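# Transfer 96-well plate from shaker S1 to nest N1

## Task

Take the 96-well plate off plate shaker S1 and set it in plate nest N1 so that it rests flat within the nest's locators and its A1 well lies at the nest corner labelled A1. The plate must stay there on its own, not because the robot is holding it. Finish by releasing it and moving the gripper away.

## Robot and tools

ROBOT. Two arms, left_arm and right_arm, each with 7 joints and a two-finger parallel gripper. The names do not refer to sides of any image. The arm not doing the work may be parked out of the way.

FRAME. All poses share one world frame. Its origin is on the table surface midway between the arms, +x points out over the table, +z points up, and left_arm is on the +y side. Positions are in metres, orientations are quaternions in w,x,y,z order. Gripper axes: the fingers extend along the gripper's +z and open and close along its y.

execute_actions. Argument "actions" is a list with zero or one item. Optional "pictures" (boolean) says whether camera images come back; by default they do. An empty list sends nothing and just reports the state. A wait item is {"steps": N} with N from 1 to 300; it sends no command and returns once N control steps (1/30 s each) have passed since the previous result, with your reply time included. A move item is {"rows": [...], "steps": N} with N from 1 to 15 (15 if omitted) and 1 to 15 rows; each row is used for one step and the last row repeats to fill the remaining steps. A refused call moves nothing.

ROW LAYOUT. Each row is one flat list of 18 numbers covering both arms, even if only one moves: left_arm's 7 joint targets, then its gripper position, then its gripper speed, followed by the same 9 numbers for right_arm. Joint numbers are absolute target angles in radians, in the same order and units as the Joint positions line: waist, shoulder, upper arm roll, elbow, forearm roll, wrist pitch, wrist roll. Stated ranges: waist -69.115 to 69.115, shoulder -2.250 to 2.250, upper arm roll -69.115 to 69.115, elbow -2.580 to 2.580, forearm roll -69.115 to 69.115, wrist pitch -2.100 to 2.100, wrist roll -69.115 to 69.115. The real stops may differ by up to 0.013 rad either way. A target beyond a range end by over 0.013, and beyond the joint's current angle, gets the call refused; a target past the real stop is clipped to it, and a "joint sent to its limit" line may appear (possibly about an earlier, still running action). Missing that line does not prove there is more room.

GRIPPER NUMBERS. Position, from -1 to 1, is an absolute opening target: +1 is fully open (85 mm), 0 is about 41 mm, the pads touch near -0.8, and -1 keeps closing until blocked. Speed, from -1 to 1, sets how fast the gap changes: about 20 mm/s at -1, 85 at 0, 150 at +1. Grip force is not settable; a full close gives roughly 190 to 235 N per pad. To firmly hold, command -1 and keep sending it. For a gentle hold, open, then close to slightly less than the object's width. To release, command an opening wider than the object. To leave a gripper unchanged, repeat its previous two numbers, since 0 is itself a command. Stopped fingers stay put until the position number changes by at least 0.01, though they may close further on their own if the object slips or is lost. Closing moves the fingertips about 13 mm further from the arm, so keep clearance above surfaces.

MOTION. Joints are speed and acceleration limited and move in sync. Each step, targets are clamped to within 0.304 rad of the measured angle (first four joints) or 0.266 rad (last three), and scaled back if they would put the gripper more than 70 mm from where it is. Large moves therefore take several calls and may still be short when a result arrives. Between calls the arms keep heading for the last row sent until they settle or a step is HELD.

RESULTS. The state line gives, per arm, end_effector_position and end_effector_quat_wxyz. The position is the point between the pads when closed; fingertips reach about 19 mm past it closed, 6 mm open. Reported positions can be off, more so at long reach. Joint positions and Joint velocities list each arm's joints in order (rad, rad/s). position_measured_pct is about 50 minus 50 times the finger position: 0 is fully open; stopping short below 90 means something is gripped or blocking, about 90 or more means the pads met. "joint command not followed" means a clearance check changed or blocked joint targets on some steps. HELD marks steps where your row was not (fully) sent. A TORQUE FAULT (contact torque reaching 46.9 N m on the first four joints or 29.5 N m on the last three, held load included) halts that arm 10 s and drops the rest of the call. MOTOR HOT warns from 60 °C; at 75 °C an OVER-TEMPERATURE FAULT lets that arm sag.

zoom_image. Arguments: "camera", one of cam_head_left, cam_head_right, cam_high, cam_low, cam_left_wrist, cam_right_wrist; "region", [x0, y0, x1, y1] in pixels of that camera's latest full image (896x504, origin top-left), at most 504 by 504. Calibration for each camera is supplied; wrist cameras move with their arms.

finished_scene. Argument "scene", the integer of the current scene. It ends that scene irreversibly and reports whether the goal was met. A reply without any tool call ends everything.

TASK HINTS. Well A1 is at the plate's cut-off corner. A fully open gripper fits across the plate body's width but not around its base flange. Something may briefly tug the held plate or nudge loose items.

AVOID. Knocking anything off the table, the two arms striking or pressing each other, dropping, slamming or shoving objects hard. End with the plate resting unaided, fingers open and the arm withdrawn.

Each tool is called after "Call:" in YAML: its name, and indented under it one key for each argument.

## Session

Call:
execute_actions:
  actions: []

Scene clock: 0.00 s of 8400.00 s.
left_arm: end_effector_position=(+0.5477, +0.2669, +0.1469) position_measured_pct=0.0 end_effector_quat_wxyz=(-0.435, +0.651, +0.597, +0.173) | right_arm: end_effector_position=(+0.4011, -0.2405, +0.1991) position_measured_pct=0.0 end_effector_quat_wxyz=(-0.001, -0.071, +0.997, +0.001)
Joint positions: left_arm=[ 0.431  1.087  0.164  1.032 -0.787  1.807  0.474] | right_arm=[-0.055  0.432 -0.002  1.66  -0.002  1.051  1.514]
Joint velocities: left_arm=[-0.     0.    -0.    -0.     0.001  0.001 -0.001] | right_arm=[-0.001 -0.001  0.001 -0.001  0.     0.    -0.   ]
camera_calibration (this result's frames):
cam_left_wrist: T_world_to_cam=[[0.918856, 0.102196, -0.38113, -0.4725], [-0.241154, -0.619073, -0.747391, 0.465895], [-0.312328, 0.778656, -0.544194, 0.189488], [0, 0, 0, 1]] pos_world=[0.605694, 0.189165, 0.27124]

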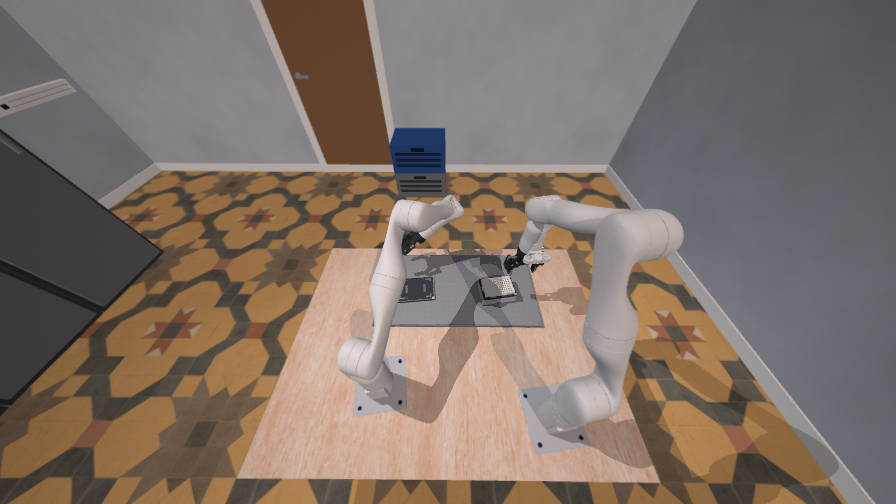

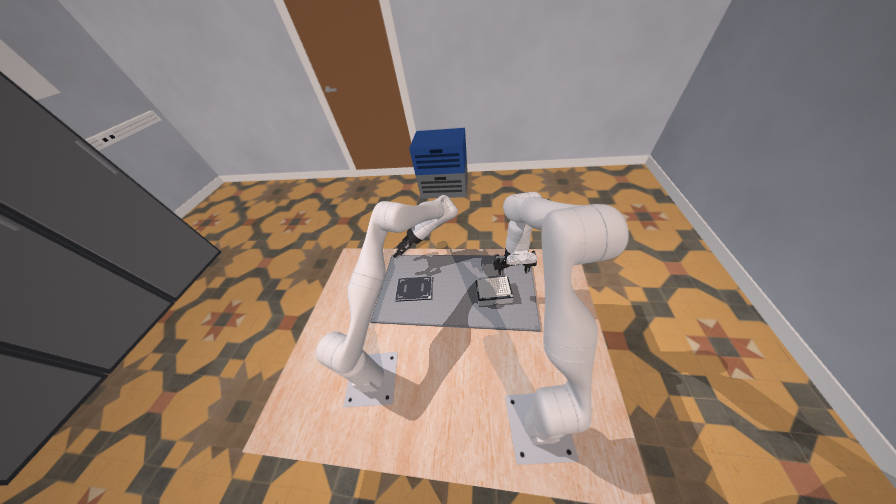

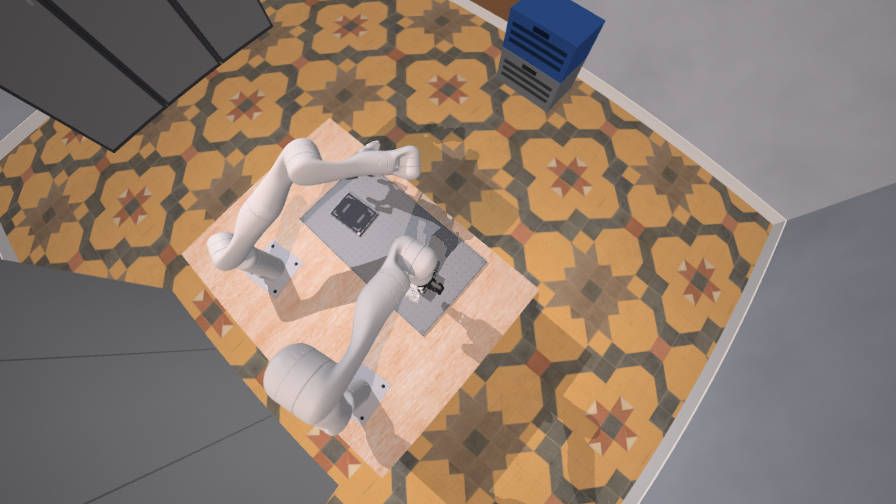

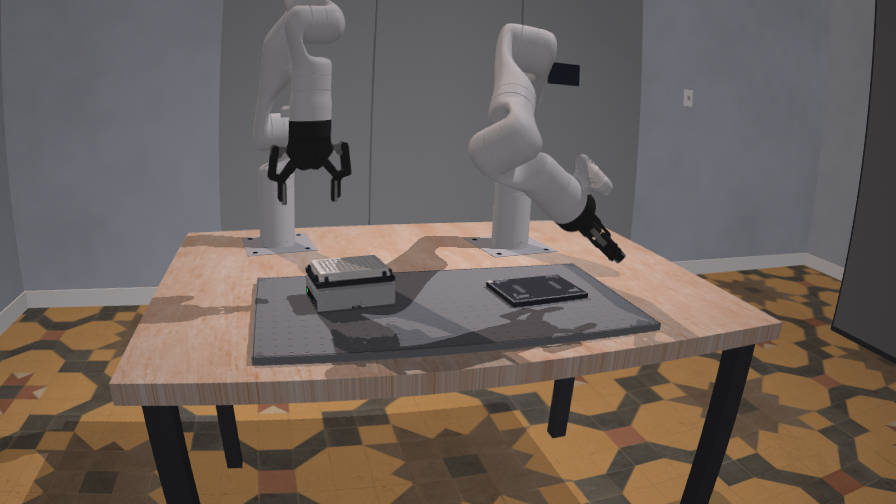

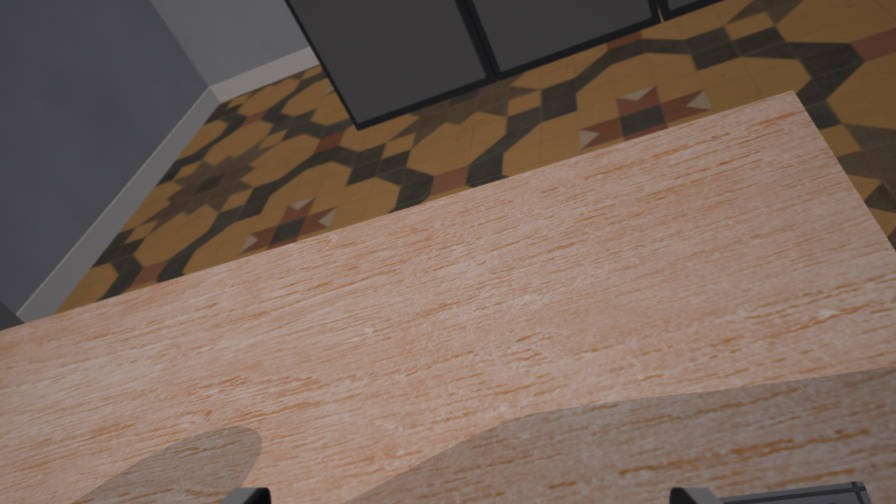

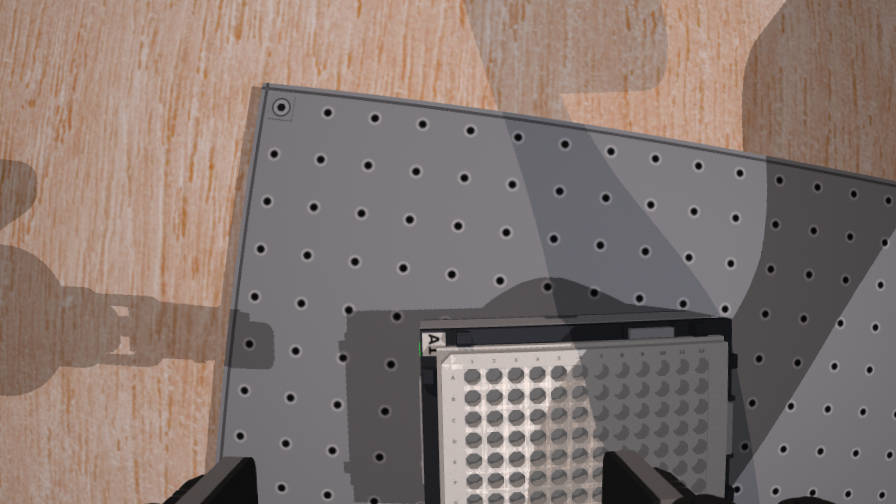

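Call:
execute_actions:
  actions:
    - {"rows":[[0.3276,0.36,0,1.83,0,0.9516,0.25,1,0,0.8,0.3,0,1.66,0,1.051,1.514,1,0]]}
  pictures: false

Call:
execute_actions:
  actions:
    - {"steps":40}

Call:
execute_actions:
  actions:
    - {"rows":[[0.8,0.55,0,1.5,0,1.09,0.8,1,0,0.8,0.3,0,1.66,0,1.051,1.514,1,0]]}
  pictures: false

Call:
execute_actions:
  actions:
    - {"rows":[[0.978,0.7847,0,1.2705,0,1.0864,1.031,1,0,0.8,0.3,0,1.66,0,1.051,1.514,1,0]]}
  pictures: false

Call:
execute_actions:
  actions:
    - {"steps":30}

Scene clock: 13.70 s of 8400.00 s.
left_arm: end_effector_position=(+0.4697, +0.2768, +0.1942) position_measured_pct=0.0 end_effector_quat_wxyz=(-0.246, +0.711, +0.656, +0.056) | right_arm: end_effector_position=(+0.4031, -0.3973, +0.2429) position_measured_pct=0.0 end_effector_quat_wxyz=(+0.048, +0.102, +0.994, -0.002)
Joint positions: left_arm=[ 0.338  0.618  0.015  1.494 -0.384  1.403  0.273] | right_arm=[ 0.292  0.336 -0.001  1.659 -0.001  1.051  1.514]
Joint velocities: left_arm=[-0.073 -1.231 -0.112  1.24   1.091 -1.092 -0.165] | right_arm=[ 0.868 -0.118  0.006 -0.001  0.003  0.001  0.   ]
Steps of this call (steps 1 to 90: nothing new was sent; then 10.20 s passed at rest; steps 91 to 105: all 15 steps of this action). Readings (joint positions | what the end effector reports):
91: left_arm=[0.430 1.085 0.164 1.034 -0.786 1.806 0.474] | right_arm=[-0.053 0.431 -0.003 1.660 -0.002 1.050 1.514] | left_arm position_measured_pct=0.0 | right_arm position_measured_pct=0.0
92: left_arm=[0.428 1.079 0.162 1.040 -0.781 1.801 0.470] | right_arm=[-0.046 0.429 -0.004 1.660 -0.003 1.050 1.514] | left_arm position_measured_pct=0.0 | right_arm position_measured_pct=0.0
94: left_arm=[0.419 1.049 0.148 1.068 -0.758 1.778 0.451] | right_arm=[-0.016 0.416 -0.005 1.660 -0.003 1.050 1.514] | left_arm position_measured_pct=0.0 | right_arm position_measured_pct=0.0
98: left_arm=[0.380 0.924 0.086 1.190 -0.652 1.671 0.367] | right_arm=[0.092 0.376 -0.002 1.659 -0.001 1.050 1.514] | left_arm position_measured_pct=0.0 | right_arm position_measured_pct=0.0
105: the state above

Scene clock: 15.03 s of 8400.00 s.
left_arm: end_effector_position=(+0.4411, +0.1757, +0.1849) position_measured_pct=0.0 end_effector_quat_wxyz=(-0.000, +0.686, +0.728, -0.000) | right_arm: end_effector_position=(+0.3025, -0.6039, +0.2588) position_measured_pct=0.0 end_effector_quat_wxyz=(+0.062, +0.348, +0.935, -0.019)
Joint positions: left_arm=[ 0.328  0.36   0.     1.83  -0.     0.952  0.25 ] | right_arm=[0.8   0.3   0.    1.66  0.    1.051 1.514]
Joint velocities: left_arm=[-0.    -0.    -0.001  0.    -0.001 -0.001  0.001] | right_arm=[ 0.     0.     0.     0.    -0.001 -0.     0.   ]
Steps of this call (steps 1 to 40: the robot went on to your last target). Readings (joint positions | what the end effector reports):
1: left_arm=[0.336 0.578 0.012 1.535 -0.348 1.367 0.268] | right_arm=[0.321 0.332 -0.001 1.659 -0.001 1.051 1.514] | left_arm position_measured_pct=0.0 | right_arm position_measured_pct=0.0
2: left_arm=[0.335 0.542 0.009 1.576 -0.312 1.331 0.264] | right_arm=[0.350 0.328 -0.001 1.659 -0.001 1.051 1.514] | left_arm position_measured_pct=0.0 | right_arm position_measured_pct=0.0
4: left_arm=[0.332 0.483 0.006 1.654 -0.237 1.256 0.259] | right_arm=[0.409 0.323 -0.001 1.659 -0.000 1.051 1.514] | left_arm position_measured_pct=0.0 | right_arm position_measured_pct=0.0
8: left_arm=[0.330 0.409 0.003 1.764 -0.095 1.095 0.253] | right_arm=[0.526 0.315 -0.000 1.659 -0.000 1.051 1.514] | left_arm position_measured_pct=0.0 | right_arm position_measured_pct=0.0
40: the state above
camera_calibration (this result's frames):
cam_left_wrist: T_world_to_cam=[[0.998604, 0.0481271, -0.0217489, -0.442874], [0.0478678, -0.998778, -0.0122884, 0.215448], [-0.0223137, 0.0112302, -0.999688, 0.339016], [0, 0, 0, 1]] pos_world=[0.439507, 0.232692, 0.331926]
cam_right_wrist: T_world_to_cam=[[0.664868, 0.745579, 0.0454179, 0.227034], [0.736773, -0.664594, 0.124418, -0.598311], [0.122948, -0.0492585, -0.99119, 0.337232], [0, 0, 0, 1]] pos_world=[0.24841, -0.550295, 0.39839]

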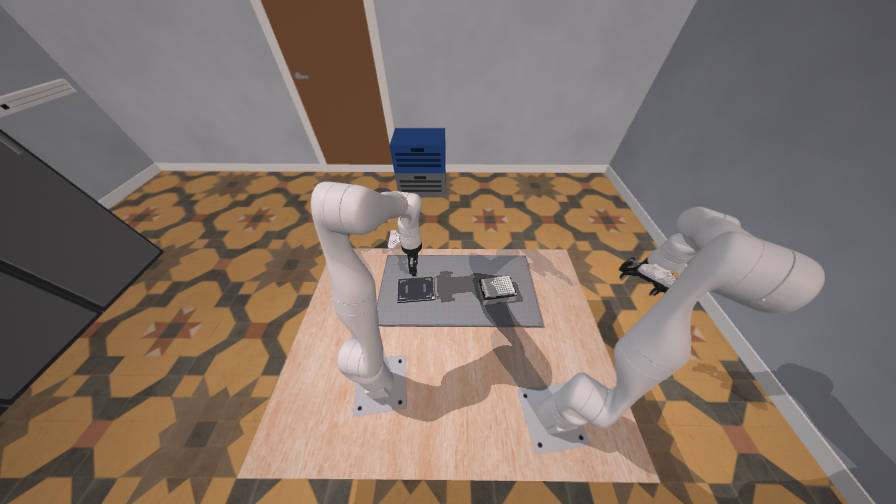

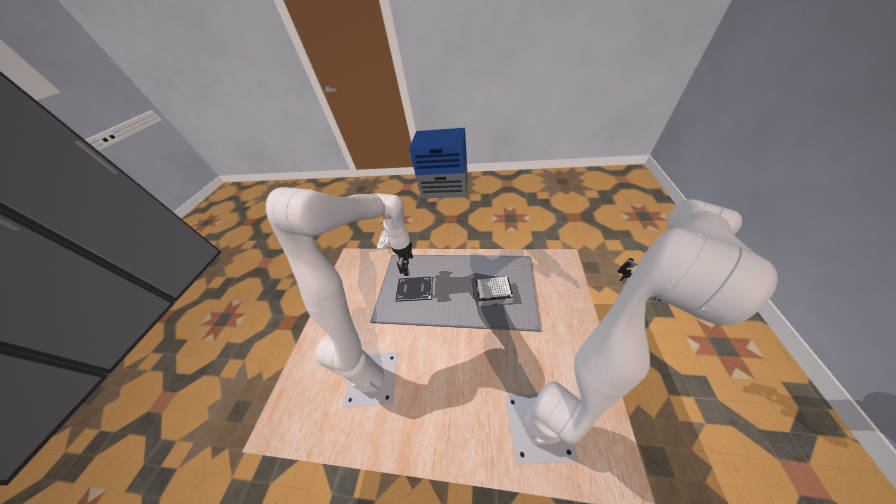

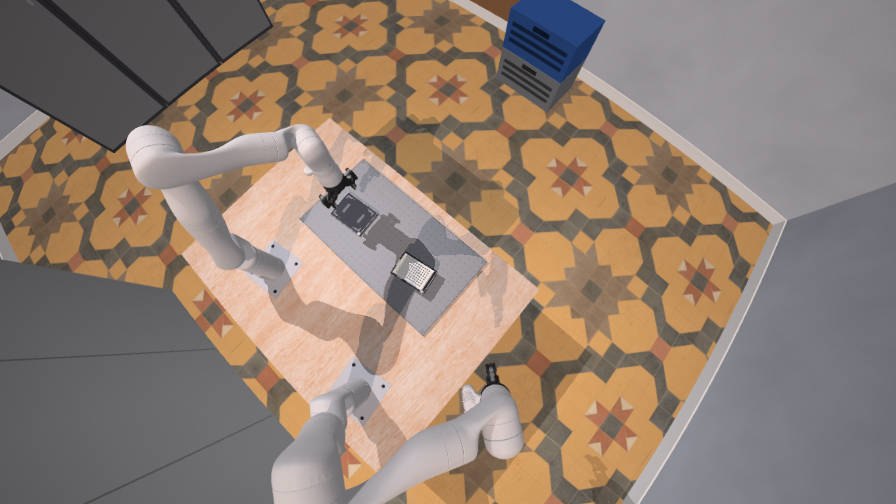

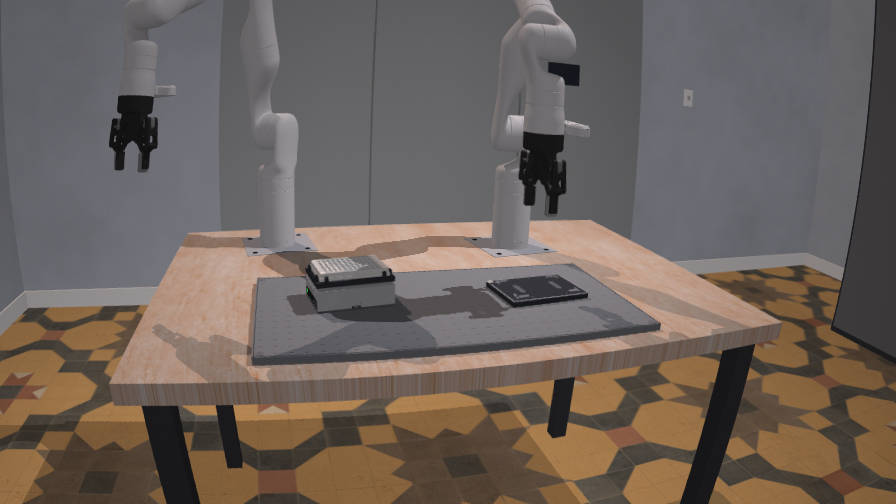

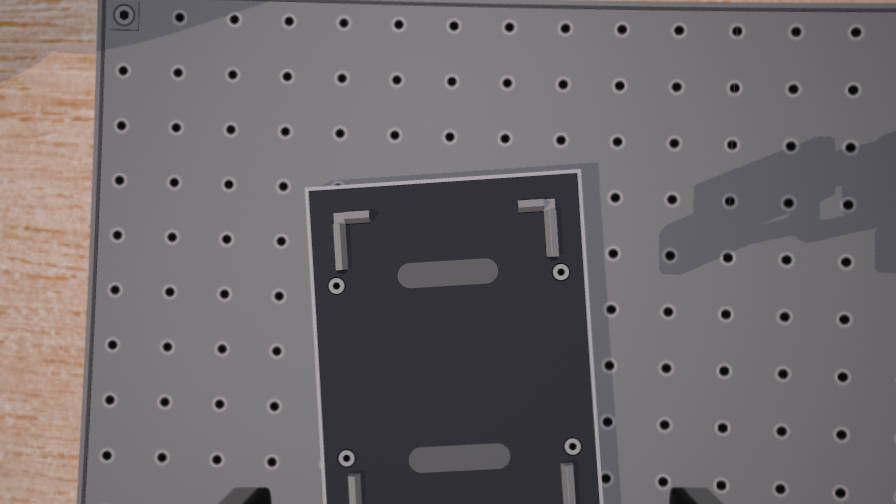

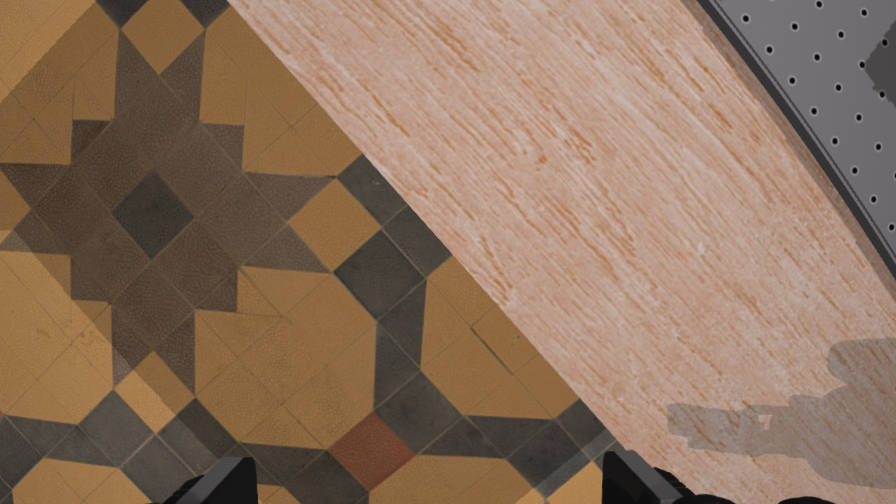

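Scene clock: 15.53 s of 8400.00 s.
left_arm: end_effector_position=(+0.4494, +0.0153, +0.1870) position_measured_pct=0.0 end_effector_quat_wxyz=(-0.000, +0.693, +0.721, +0.000) | right_arm: end_effector_position=(+0.3025, -0.6039, +0.2588) position_measured_pct=0.0 end_effector_quat_wxyz=(+0.062, +0.348, +0.935, -0.019)
Joint positions: left_arm=[ 0.664  0.506 -0.001  1.578 -0.     1.057  0.567] | right_arm=[0.8   0.3   0.    1.66  0.    1.051 1.514]
Joint velocities: left_arm=[ 0.778  0.256  0.01  -0.464  0.005  0.188  1.169] | right_arm=[ 0.     0.001  0.001 -0.001  0.     0.001 -0.   ]
Steps of this call (steps 1 to 15: all 15 steps of this action). Readings (joint positions | what the end effector reports):
1: left_arm=[0.329 0.361 -0.000 1.829 -0.000 0.952 0.251] | right_arm=[0.800 0.300 0.000 1.660 0.000 1.051 1.514] | left_arm position_measured_pct=0.0 | right_arm position_measured_pct=0.0
2: left_arm=[0.336 0.365 -0.001 1.823 -0.001 0.955 0.255] | right_arm=[0.800 0.300 0.000 1.660 0.000 1.051 1.514] | left_arm position_measured_pct=0.0 | right_arm position_measured_pct=0.0
4: left_arm=[0.367 0.384 -0.003 1.796 -0.001 0.967 0.278] | right_arm=[0.800 0.300 0.000 1.660 0.000 1.051 1.514] | left_arm position_measured_pct=0.0 | right_arm position_measured_pct=0.0
8: left_arm=[0.473 0.440 -0.001 1.700 -0.000 1.007 0.369] | right_arm=[0.800 0.300 0.000 1.660 -0.000 1.051 1.514] | left_arm position_measured_pct=0.0 | right_arm position_measured_pct=0.0
15: the state above

Scene clock: 16.03 s of 8400.00 s.
left_arm: end_effector_position=(+0.4159, -0.1650, +0.1281) position_measured_pct=0.0 end_effector_quat_wxyz=(+0.001, +0.637, +0.771, -0.002) | right_arm: end_effector_position=(+0.3025, -0.6039, +0.2588) position_measured_pct=0.0 end_effector_quat_wxyz=(+0.062, +0.348, +0.935, -0.019)
Joint positions: left_arm=[0.968 0.775 0.003 1.278 0.001 1.085 1.022] | right_arm=[0.8   0.3   0.    1.66  0.    1.051 1.514]
Joint velocities: left_arm=[ 0.154  0.143  0.016 -0.166  0.003  0.012  0.321] | right_arm=[-0.001 -0.     0.    -0.    -0.     0.002  0.   ]
Steps of this call (steps 1 to 15: all 15 steps of this action). Readings (joint positions | what the end effector reports):
1: left_arm=[0.690 0.515 -0.001 1.563 -0.000 1.063 0.607] | right_arm=[0.800 0.300 0.000 1.660 0.000 1.051 1.514] | left_arm position_measured_pct=0.0 | right_arm position_measured_pct=0.0
2: left_arm=[0.715 0.528 -0.000 1.543 0.000 1.069 0.641] | right_arm=[0.800 0.300 0.000 1.660 0.000 1.051 1.514] | left_arm position_measured_pct=0.0 | right_arm position_measured_pct=0.0
4: left_arm=[0.759 0.568 0.000 1.496 -0.000 1.072 0.688] | right_arm=[0.800 0.300 0.000 1.660 0.000 1.051 1.514] | left_arm position_measured_pct=0.0 | right_arm position_measured_pct=0.0
8: left_arm=[0.848 0.659 -0.001 1.403 -0.000 1.078 0.801] | right_arm=[0.800 0.300 0.000 1.660 0.000 1.051 1.514] | left_arm position_measured_pct=0.0 | right_arm position_measured_pct=0.0
15: the state above

Scene clock: 17.03 s of 8400.00 s.
left_arm: end_effector_position=(+0.4140, -0.1688, +0.1249) position_measured_pct=0.0 end_effector_quat_wxyz=(-0.000, +0.637, +0.771, +0.000) | right_arm: end_effector_position=(+0.3025, -0.6039, +0.2588) position_measured_pct=0.0 end_effector_quat_wxyz=(+0.062, +0.348, +0.935, -0.019)
Joint positions: left_arm=[0.978 0.785 0.    1.27  0.    1.086 1.031] | right_arm=[0.8   0.3   0.    1.66  0.    1.051 1.514]
Joint velocities: left_arm=[ 0.     0.    -0.001 -0.    -0.002  0.    -0.001] | right_arm=[-0.001  0.001 -0.    -0.001 -0.     0.001 -0.   ]
Steps of this call (steps 1 to 15: the robot went on to your last target; steps 16 to 30: nothing new was sent). Readings (joint positions | what the end effector reports):
1: left_arm=[0.971 0.778 0.003 1.275 0.001 1.086 1.029] | right_arm=[0.800 0.300 0.000 1.660 0.000 1.051 1.514] | left_arm position_measured_pct=0.0 | right_arm position_measured_pct=0.0
2: left_arm=[0.973 0.779 0.002 1.273 0.001 1.086 1.030] | right_arm=[0.800 0.300 0.000 1.660 0.000 1.051 1.514] | left_arm position_measured_pct=0.0 | right_arm position_measured_pct=0.0
4: left_arm=[0.975 0.781 0.000 1.271 0.000 1.086 1.031] | right_arm=[0.800 0.300 0.000 1.660 0.000 1.051 1.514] | left_arm position_measured_pct=0.0 | right_arm position_measured_pct=0.0
8: left_arm=[0.977 0.784 0.000 1.271 0.000 1.086 1.031] | right_arm=[0.800 0.300 0.000 1.660 -0.000 1.051 1.514] | left_arm position_measured_pct=0.0 | right_arm position_measured_pct=0.0
30: the state above
All arms were judged still, so your last target was given up. Only a new action makes them travel on or press farther. Fingers that are still opening or closing keep moving.
camera_calibration (this result's frames):
cam_left_wrist: T_world_to_cam=[[0.983833, 0.177766, -0.0217442, -0.37254], [0.177531, -0.984038, -0.0122902, -0.179279], [-0.0235819, 0.0082312, -0.999688, 0.28232], [0, 0, 0, 1]] pos_world=[0.405002, -0.112516, 0.271928]
cam_right_wrist: T_world_to_cam=[[0.664889, 0.74556, 0.0454194, 0.227028], [0.736754, -0.664615, 0.124418, -0.598319], [0.122948, -0.0492612, -0.99119, 0.337231], [0, 0, 0, 1]] pos_world=[0.248404, -0.550302, 0.39839]

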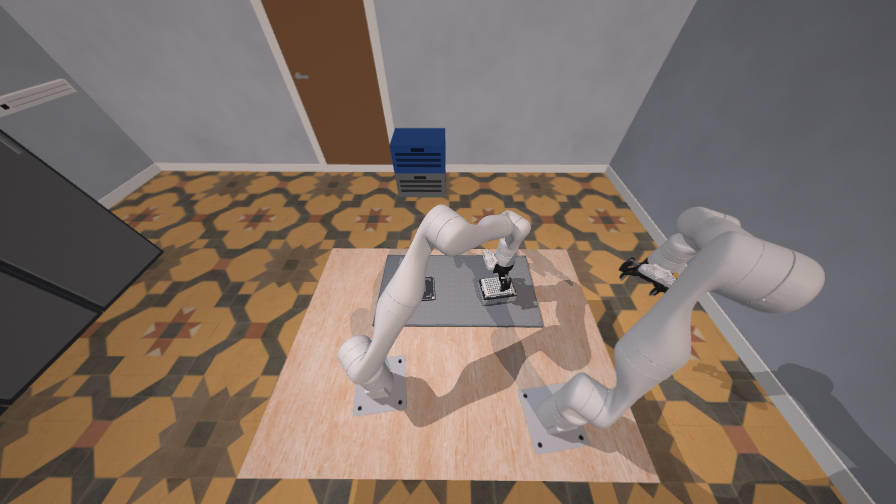

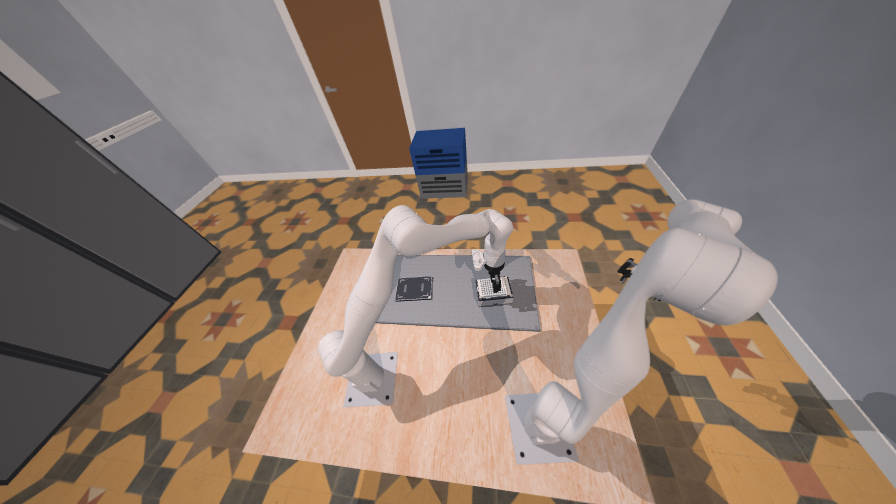

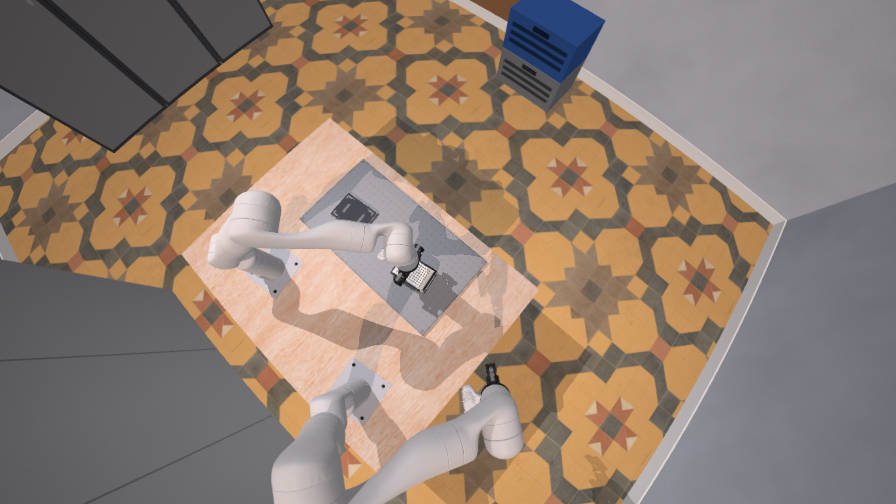

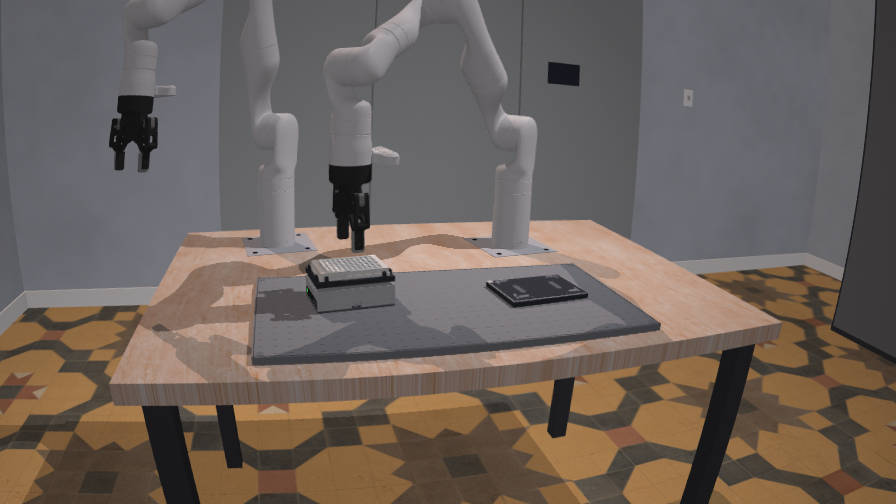

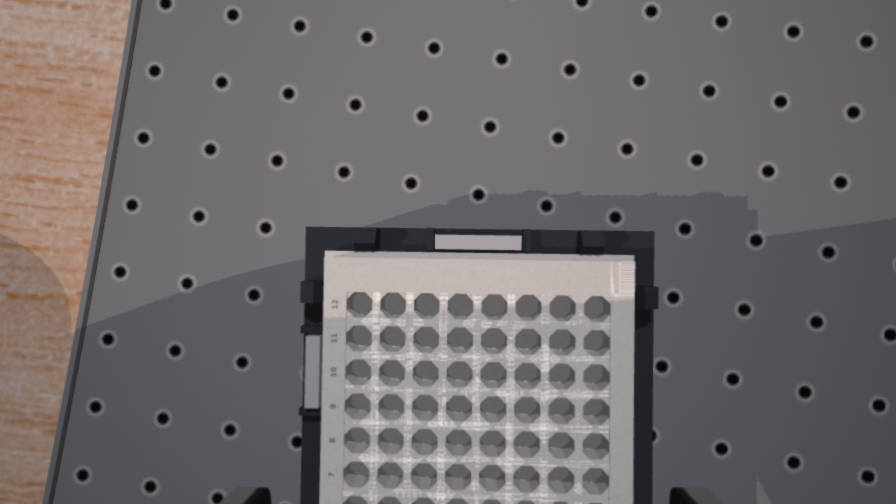

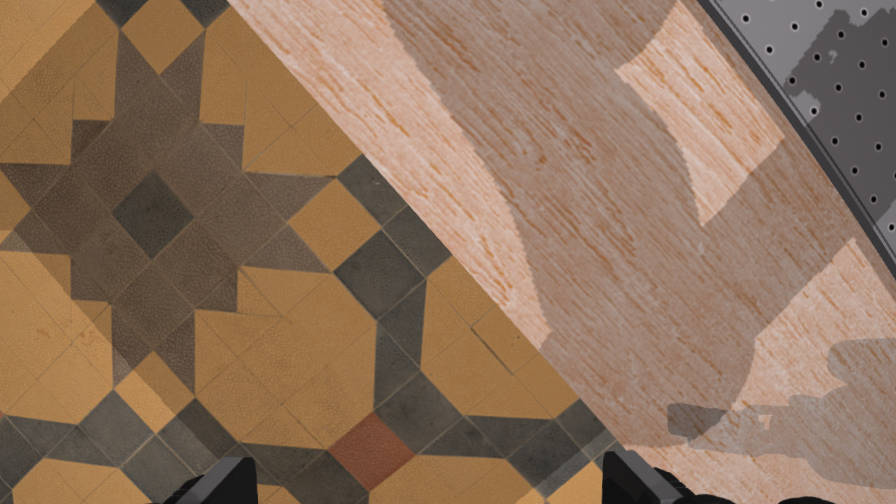

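Call:
execute_actions:
  actions:
    - {"rows":[[0.978,0.8243,0,1.2893,0,1.028,1.018,1,0,0.8,0.3,0,1.66,0,1.051,1.514,1,0]]}

Call:
zoom_image:
  camera: "cam_low"
  region: [285,225,415,315]

Scene clock: 24.20 s of 8400.00 s.
left_arm: end_effector_position=(+0.4157, -0.1707, +0.0969) position_measured_pct=0.0 end_effector_quat_wxyz=(+0.000, +0.642, +0.767, -0.000) | right_arm: end_effector_position=(+0.3025, -0.6039, +0.2588) position_measured_pct=0.0 end_effector_quat_wxyz=(+0.062, +0.348, +0.935, -0.019)
Joint positions: left_arm=[0.978 0.824 0.    1.289 0.    1.028 1.018] | right_arm=[ 0.8    0.3    0.     1.66  -0.     1.051  1.514]
Joint velocities: left_arm=[ 0.     0.001 -0.    -0.     0.     0.     0.   ] | right_arm=[ 0.001  0.001  0.    -0.001 -0.001 -0.001  0.   ]
Steps of this call (steps 1 to 90: nothing new was sent; then 3.67 s passed at rest; steps 91 to 105: all 15 steps of this action). Readings (joint positions | what the end effector reports):
91: left_arm=[0.978 0.786 0.000 1.271 -0.000 1.085 1.031] | right_arm=[0.800 0.300 0.000 1.660 0.000 1.051 1.514] | left_arm position_measured_pct=0.0 | right_arm position_measured_pct=0.0
92: left_arm=[0.978 0.791 0.000 1.273 -0.000 1.078 1.029] | right_arm=[0.800 0.300 0.000 1.660 -0.000 1.051 1.514] | left_arm position_measured_pct=0.0 | right_arm position_measured_pct=0.0
94: left_arm=[0.978 0.812 0.000 1.283 0.000 1.047 1.022] | right_arm=[0.800 0.300 0.000 1.660 0.000 1.051 1.514] | left_arm position_measured_pct=0.0 | right_arm position_measured_pct=0.0
98: left_arm=[0.978 0.823 -0.000 1.289 -0.000 1.029 1.018] | right_arm=[0.800 0.300 0.000 1.660 0.000 1.051 1.514] | left_arm position_measured_pct=0.0 | right_arm position_measured_pct=0.0
105: the state above
camera_calibration (this result's frames):
cam_left_wrist: T_world_to_cam=[[0.986062, 0.164961, -0.0216867, -0.3776], [0.164726, -0.986264, -0.0121979, -0.176862], [-0.023401, 0.00845553, -0.99969, 0.254424], [0, 0, 0, 1]] pos_world=[0.407425, -0.114295, 0.243999]
cam_right_wrist: T_world_to_cam=[[0.664889, 0.74556, 0.0454196, 0.227028], [0.736754, -0.664615, 0.124418, -0.598319], [0.122948, -0.0492612, -0.99119, 0.337231], [0, 0, 0, 1]] pos_world=[0.248404, -0.550302, 0.39839]

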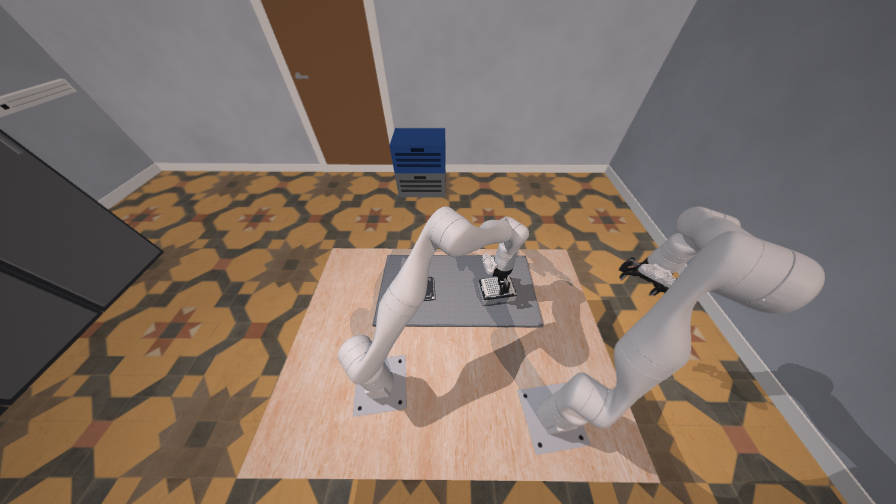

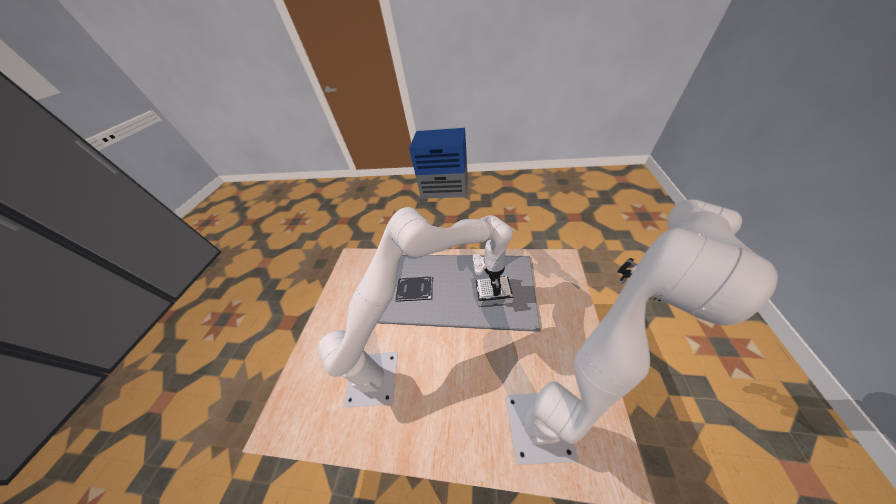

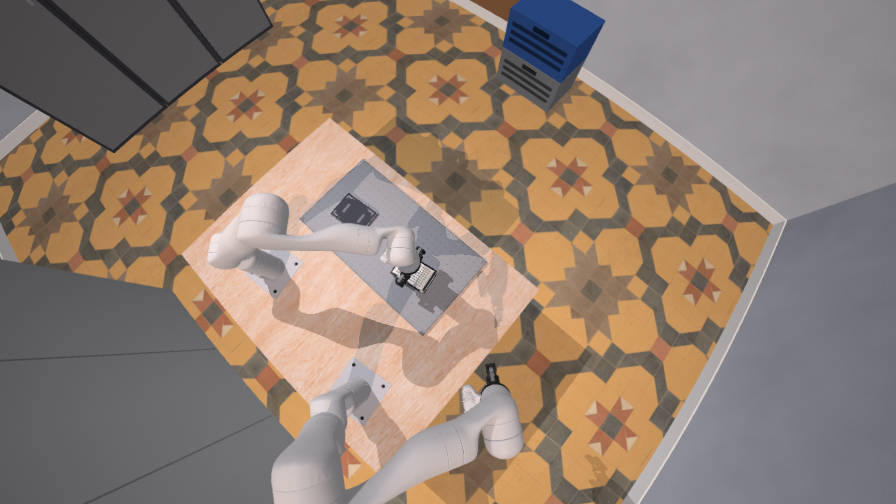

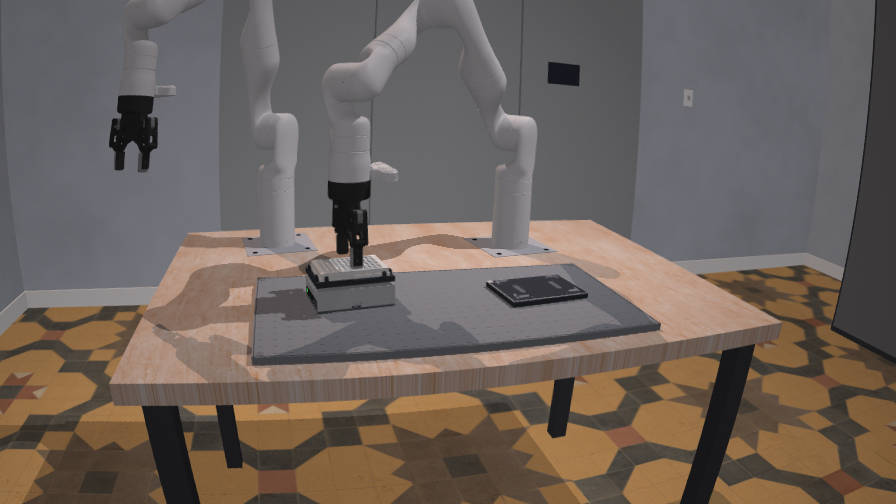

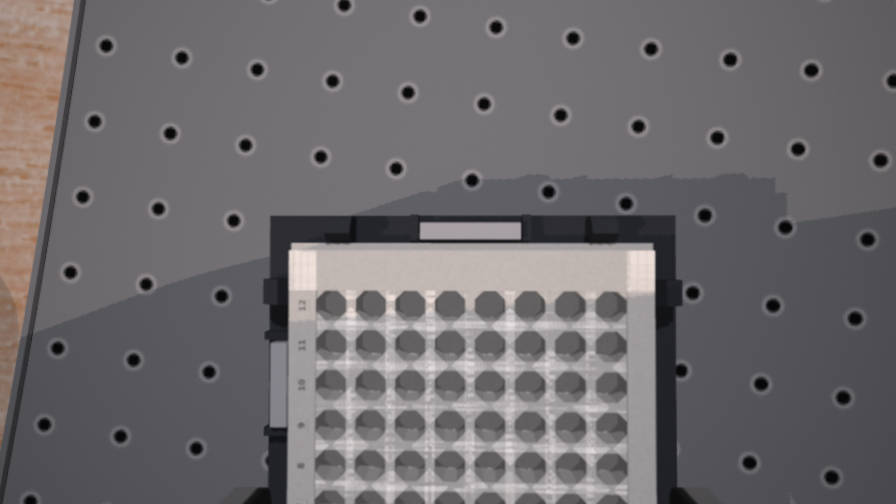

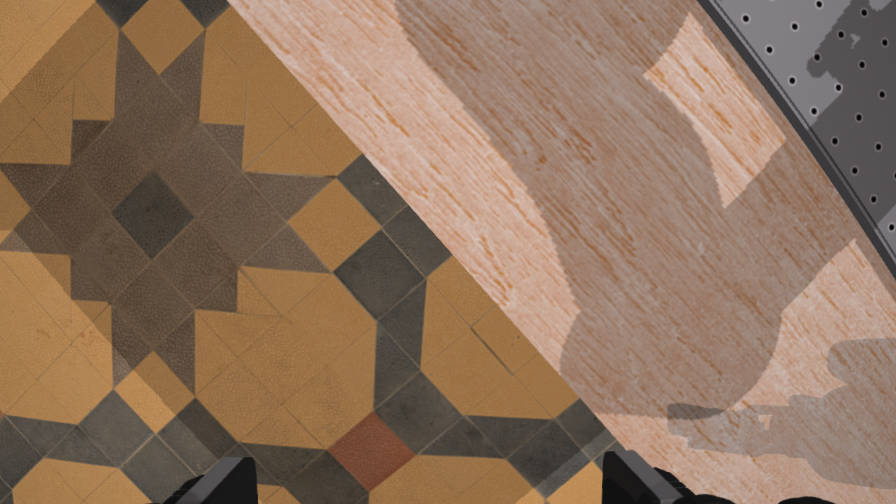

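Region (285, 225, 415, 315) of cam_low's 896x504 image, scaled by 3.877, with more detail than that image has; it fills the top 349 rows of this view, and the rest is white.

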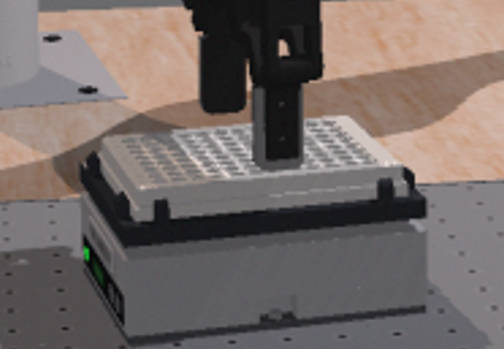

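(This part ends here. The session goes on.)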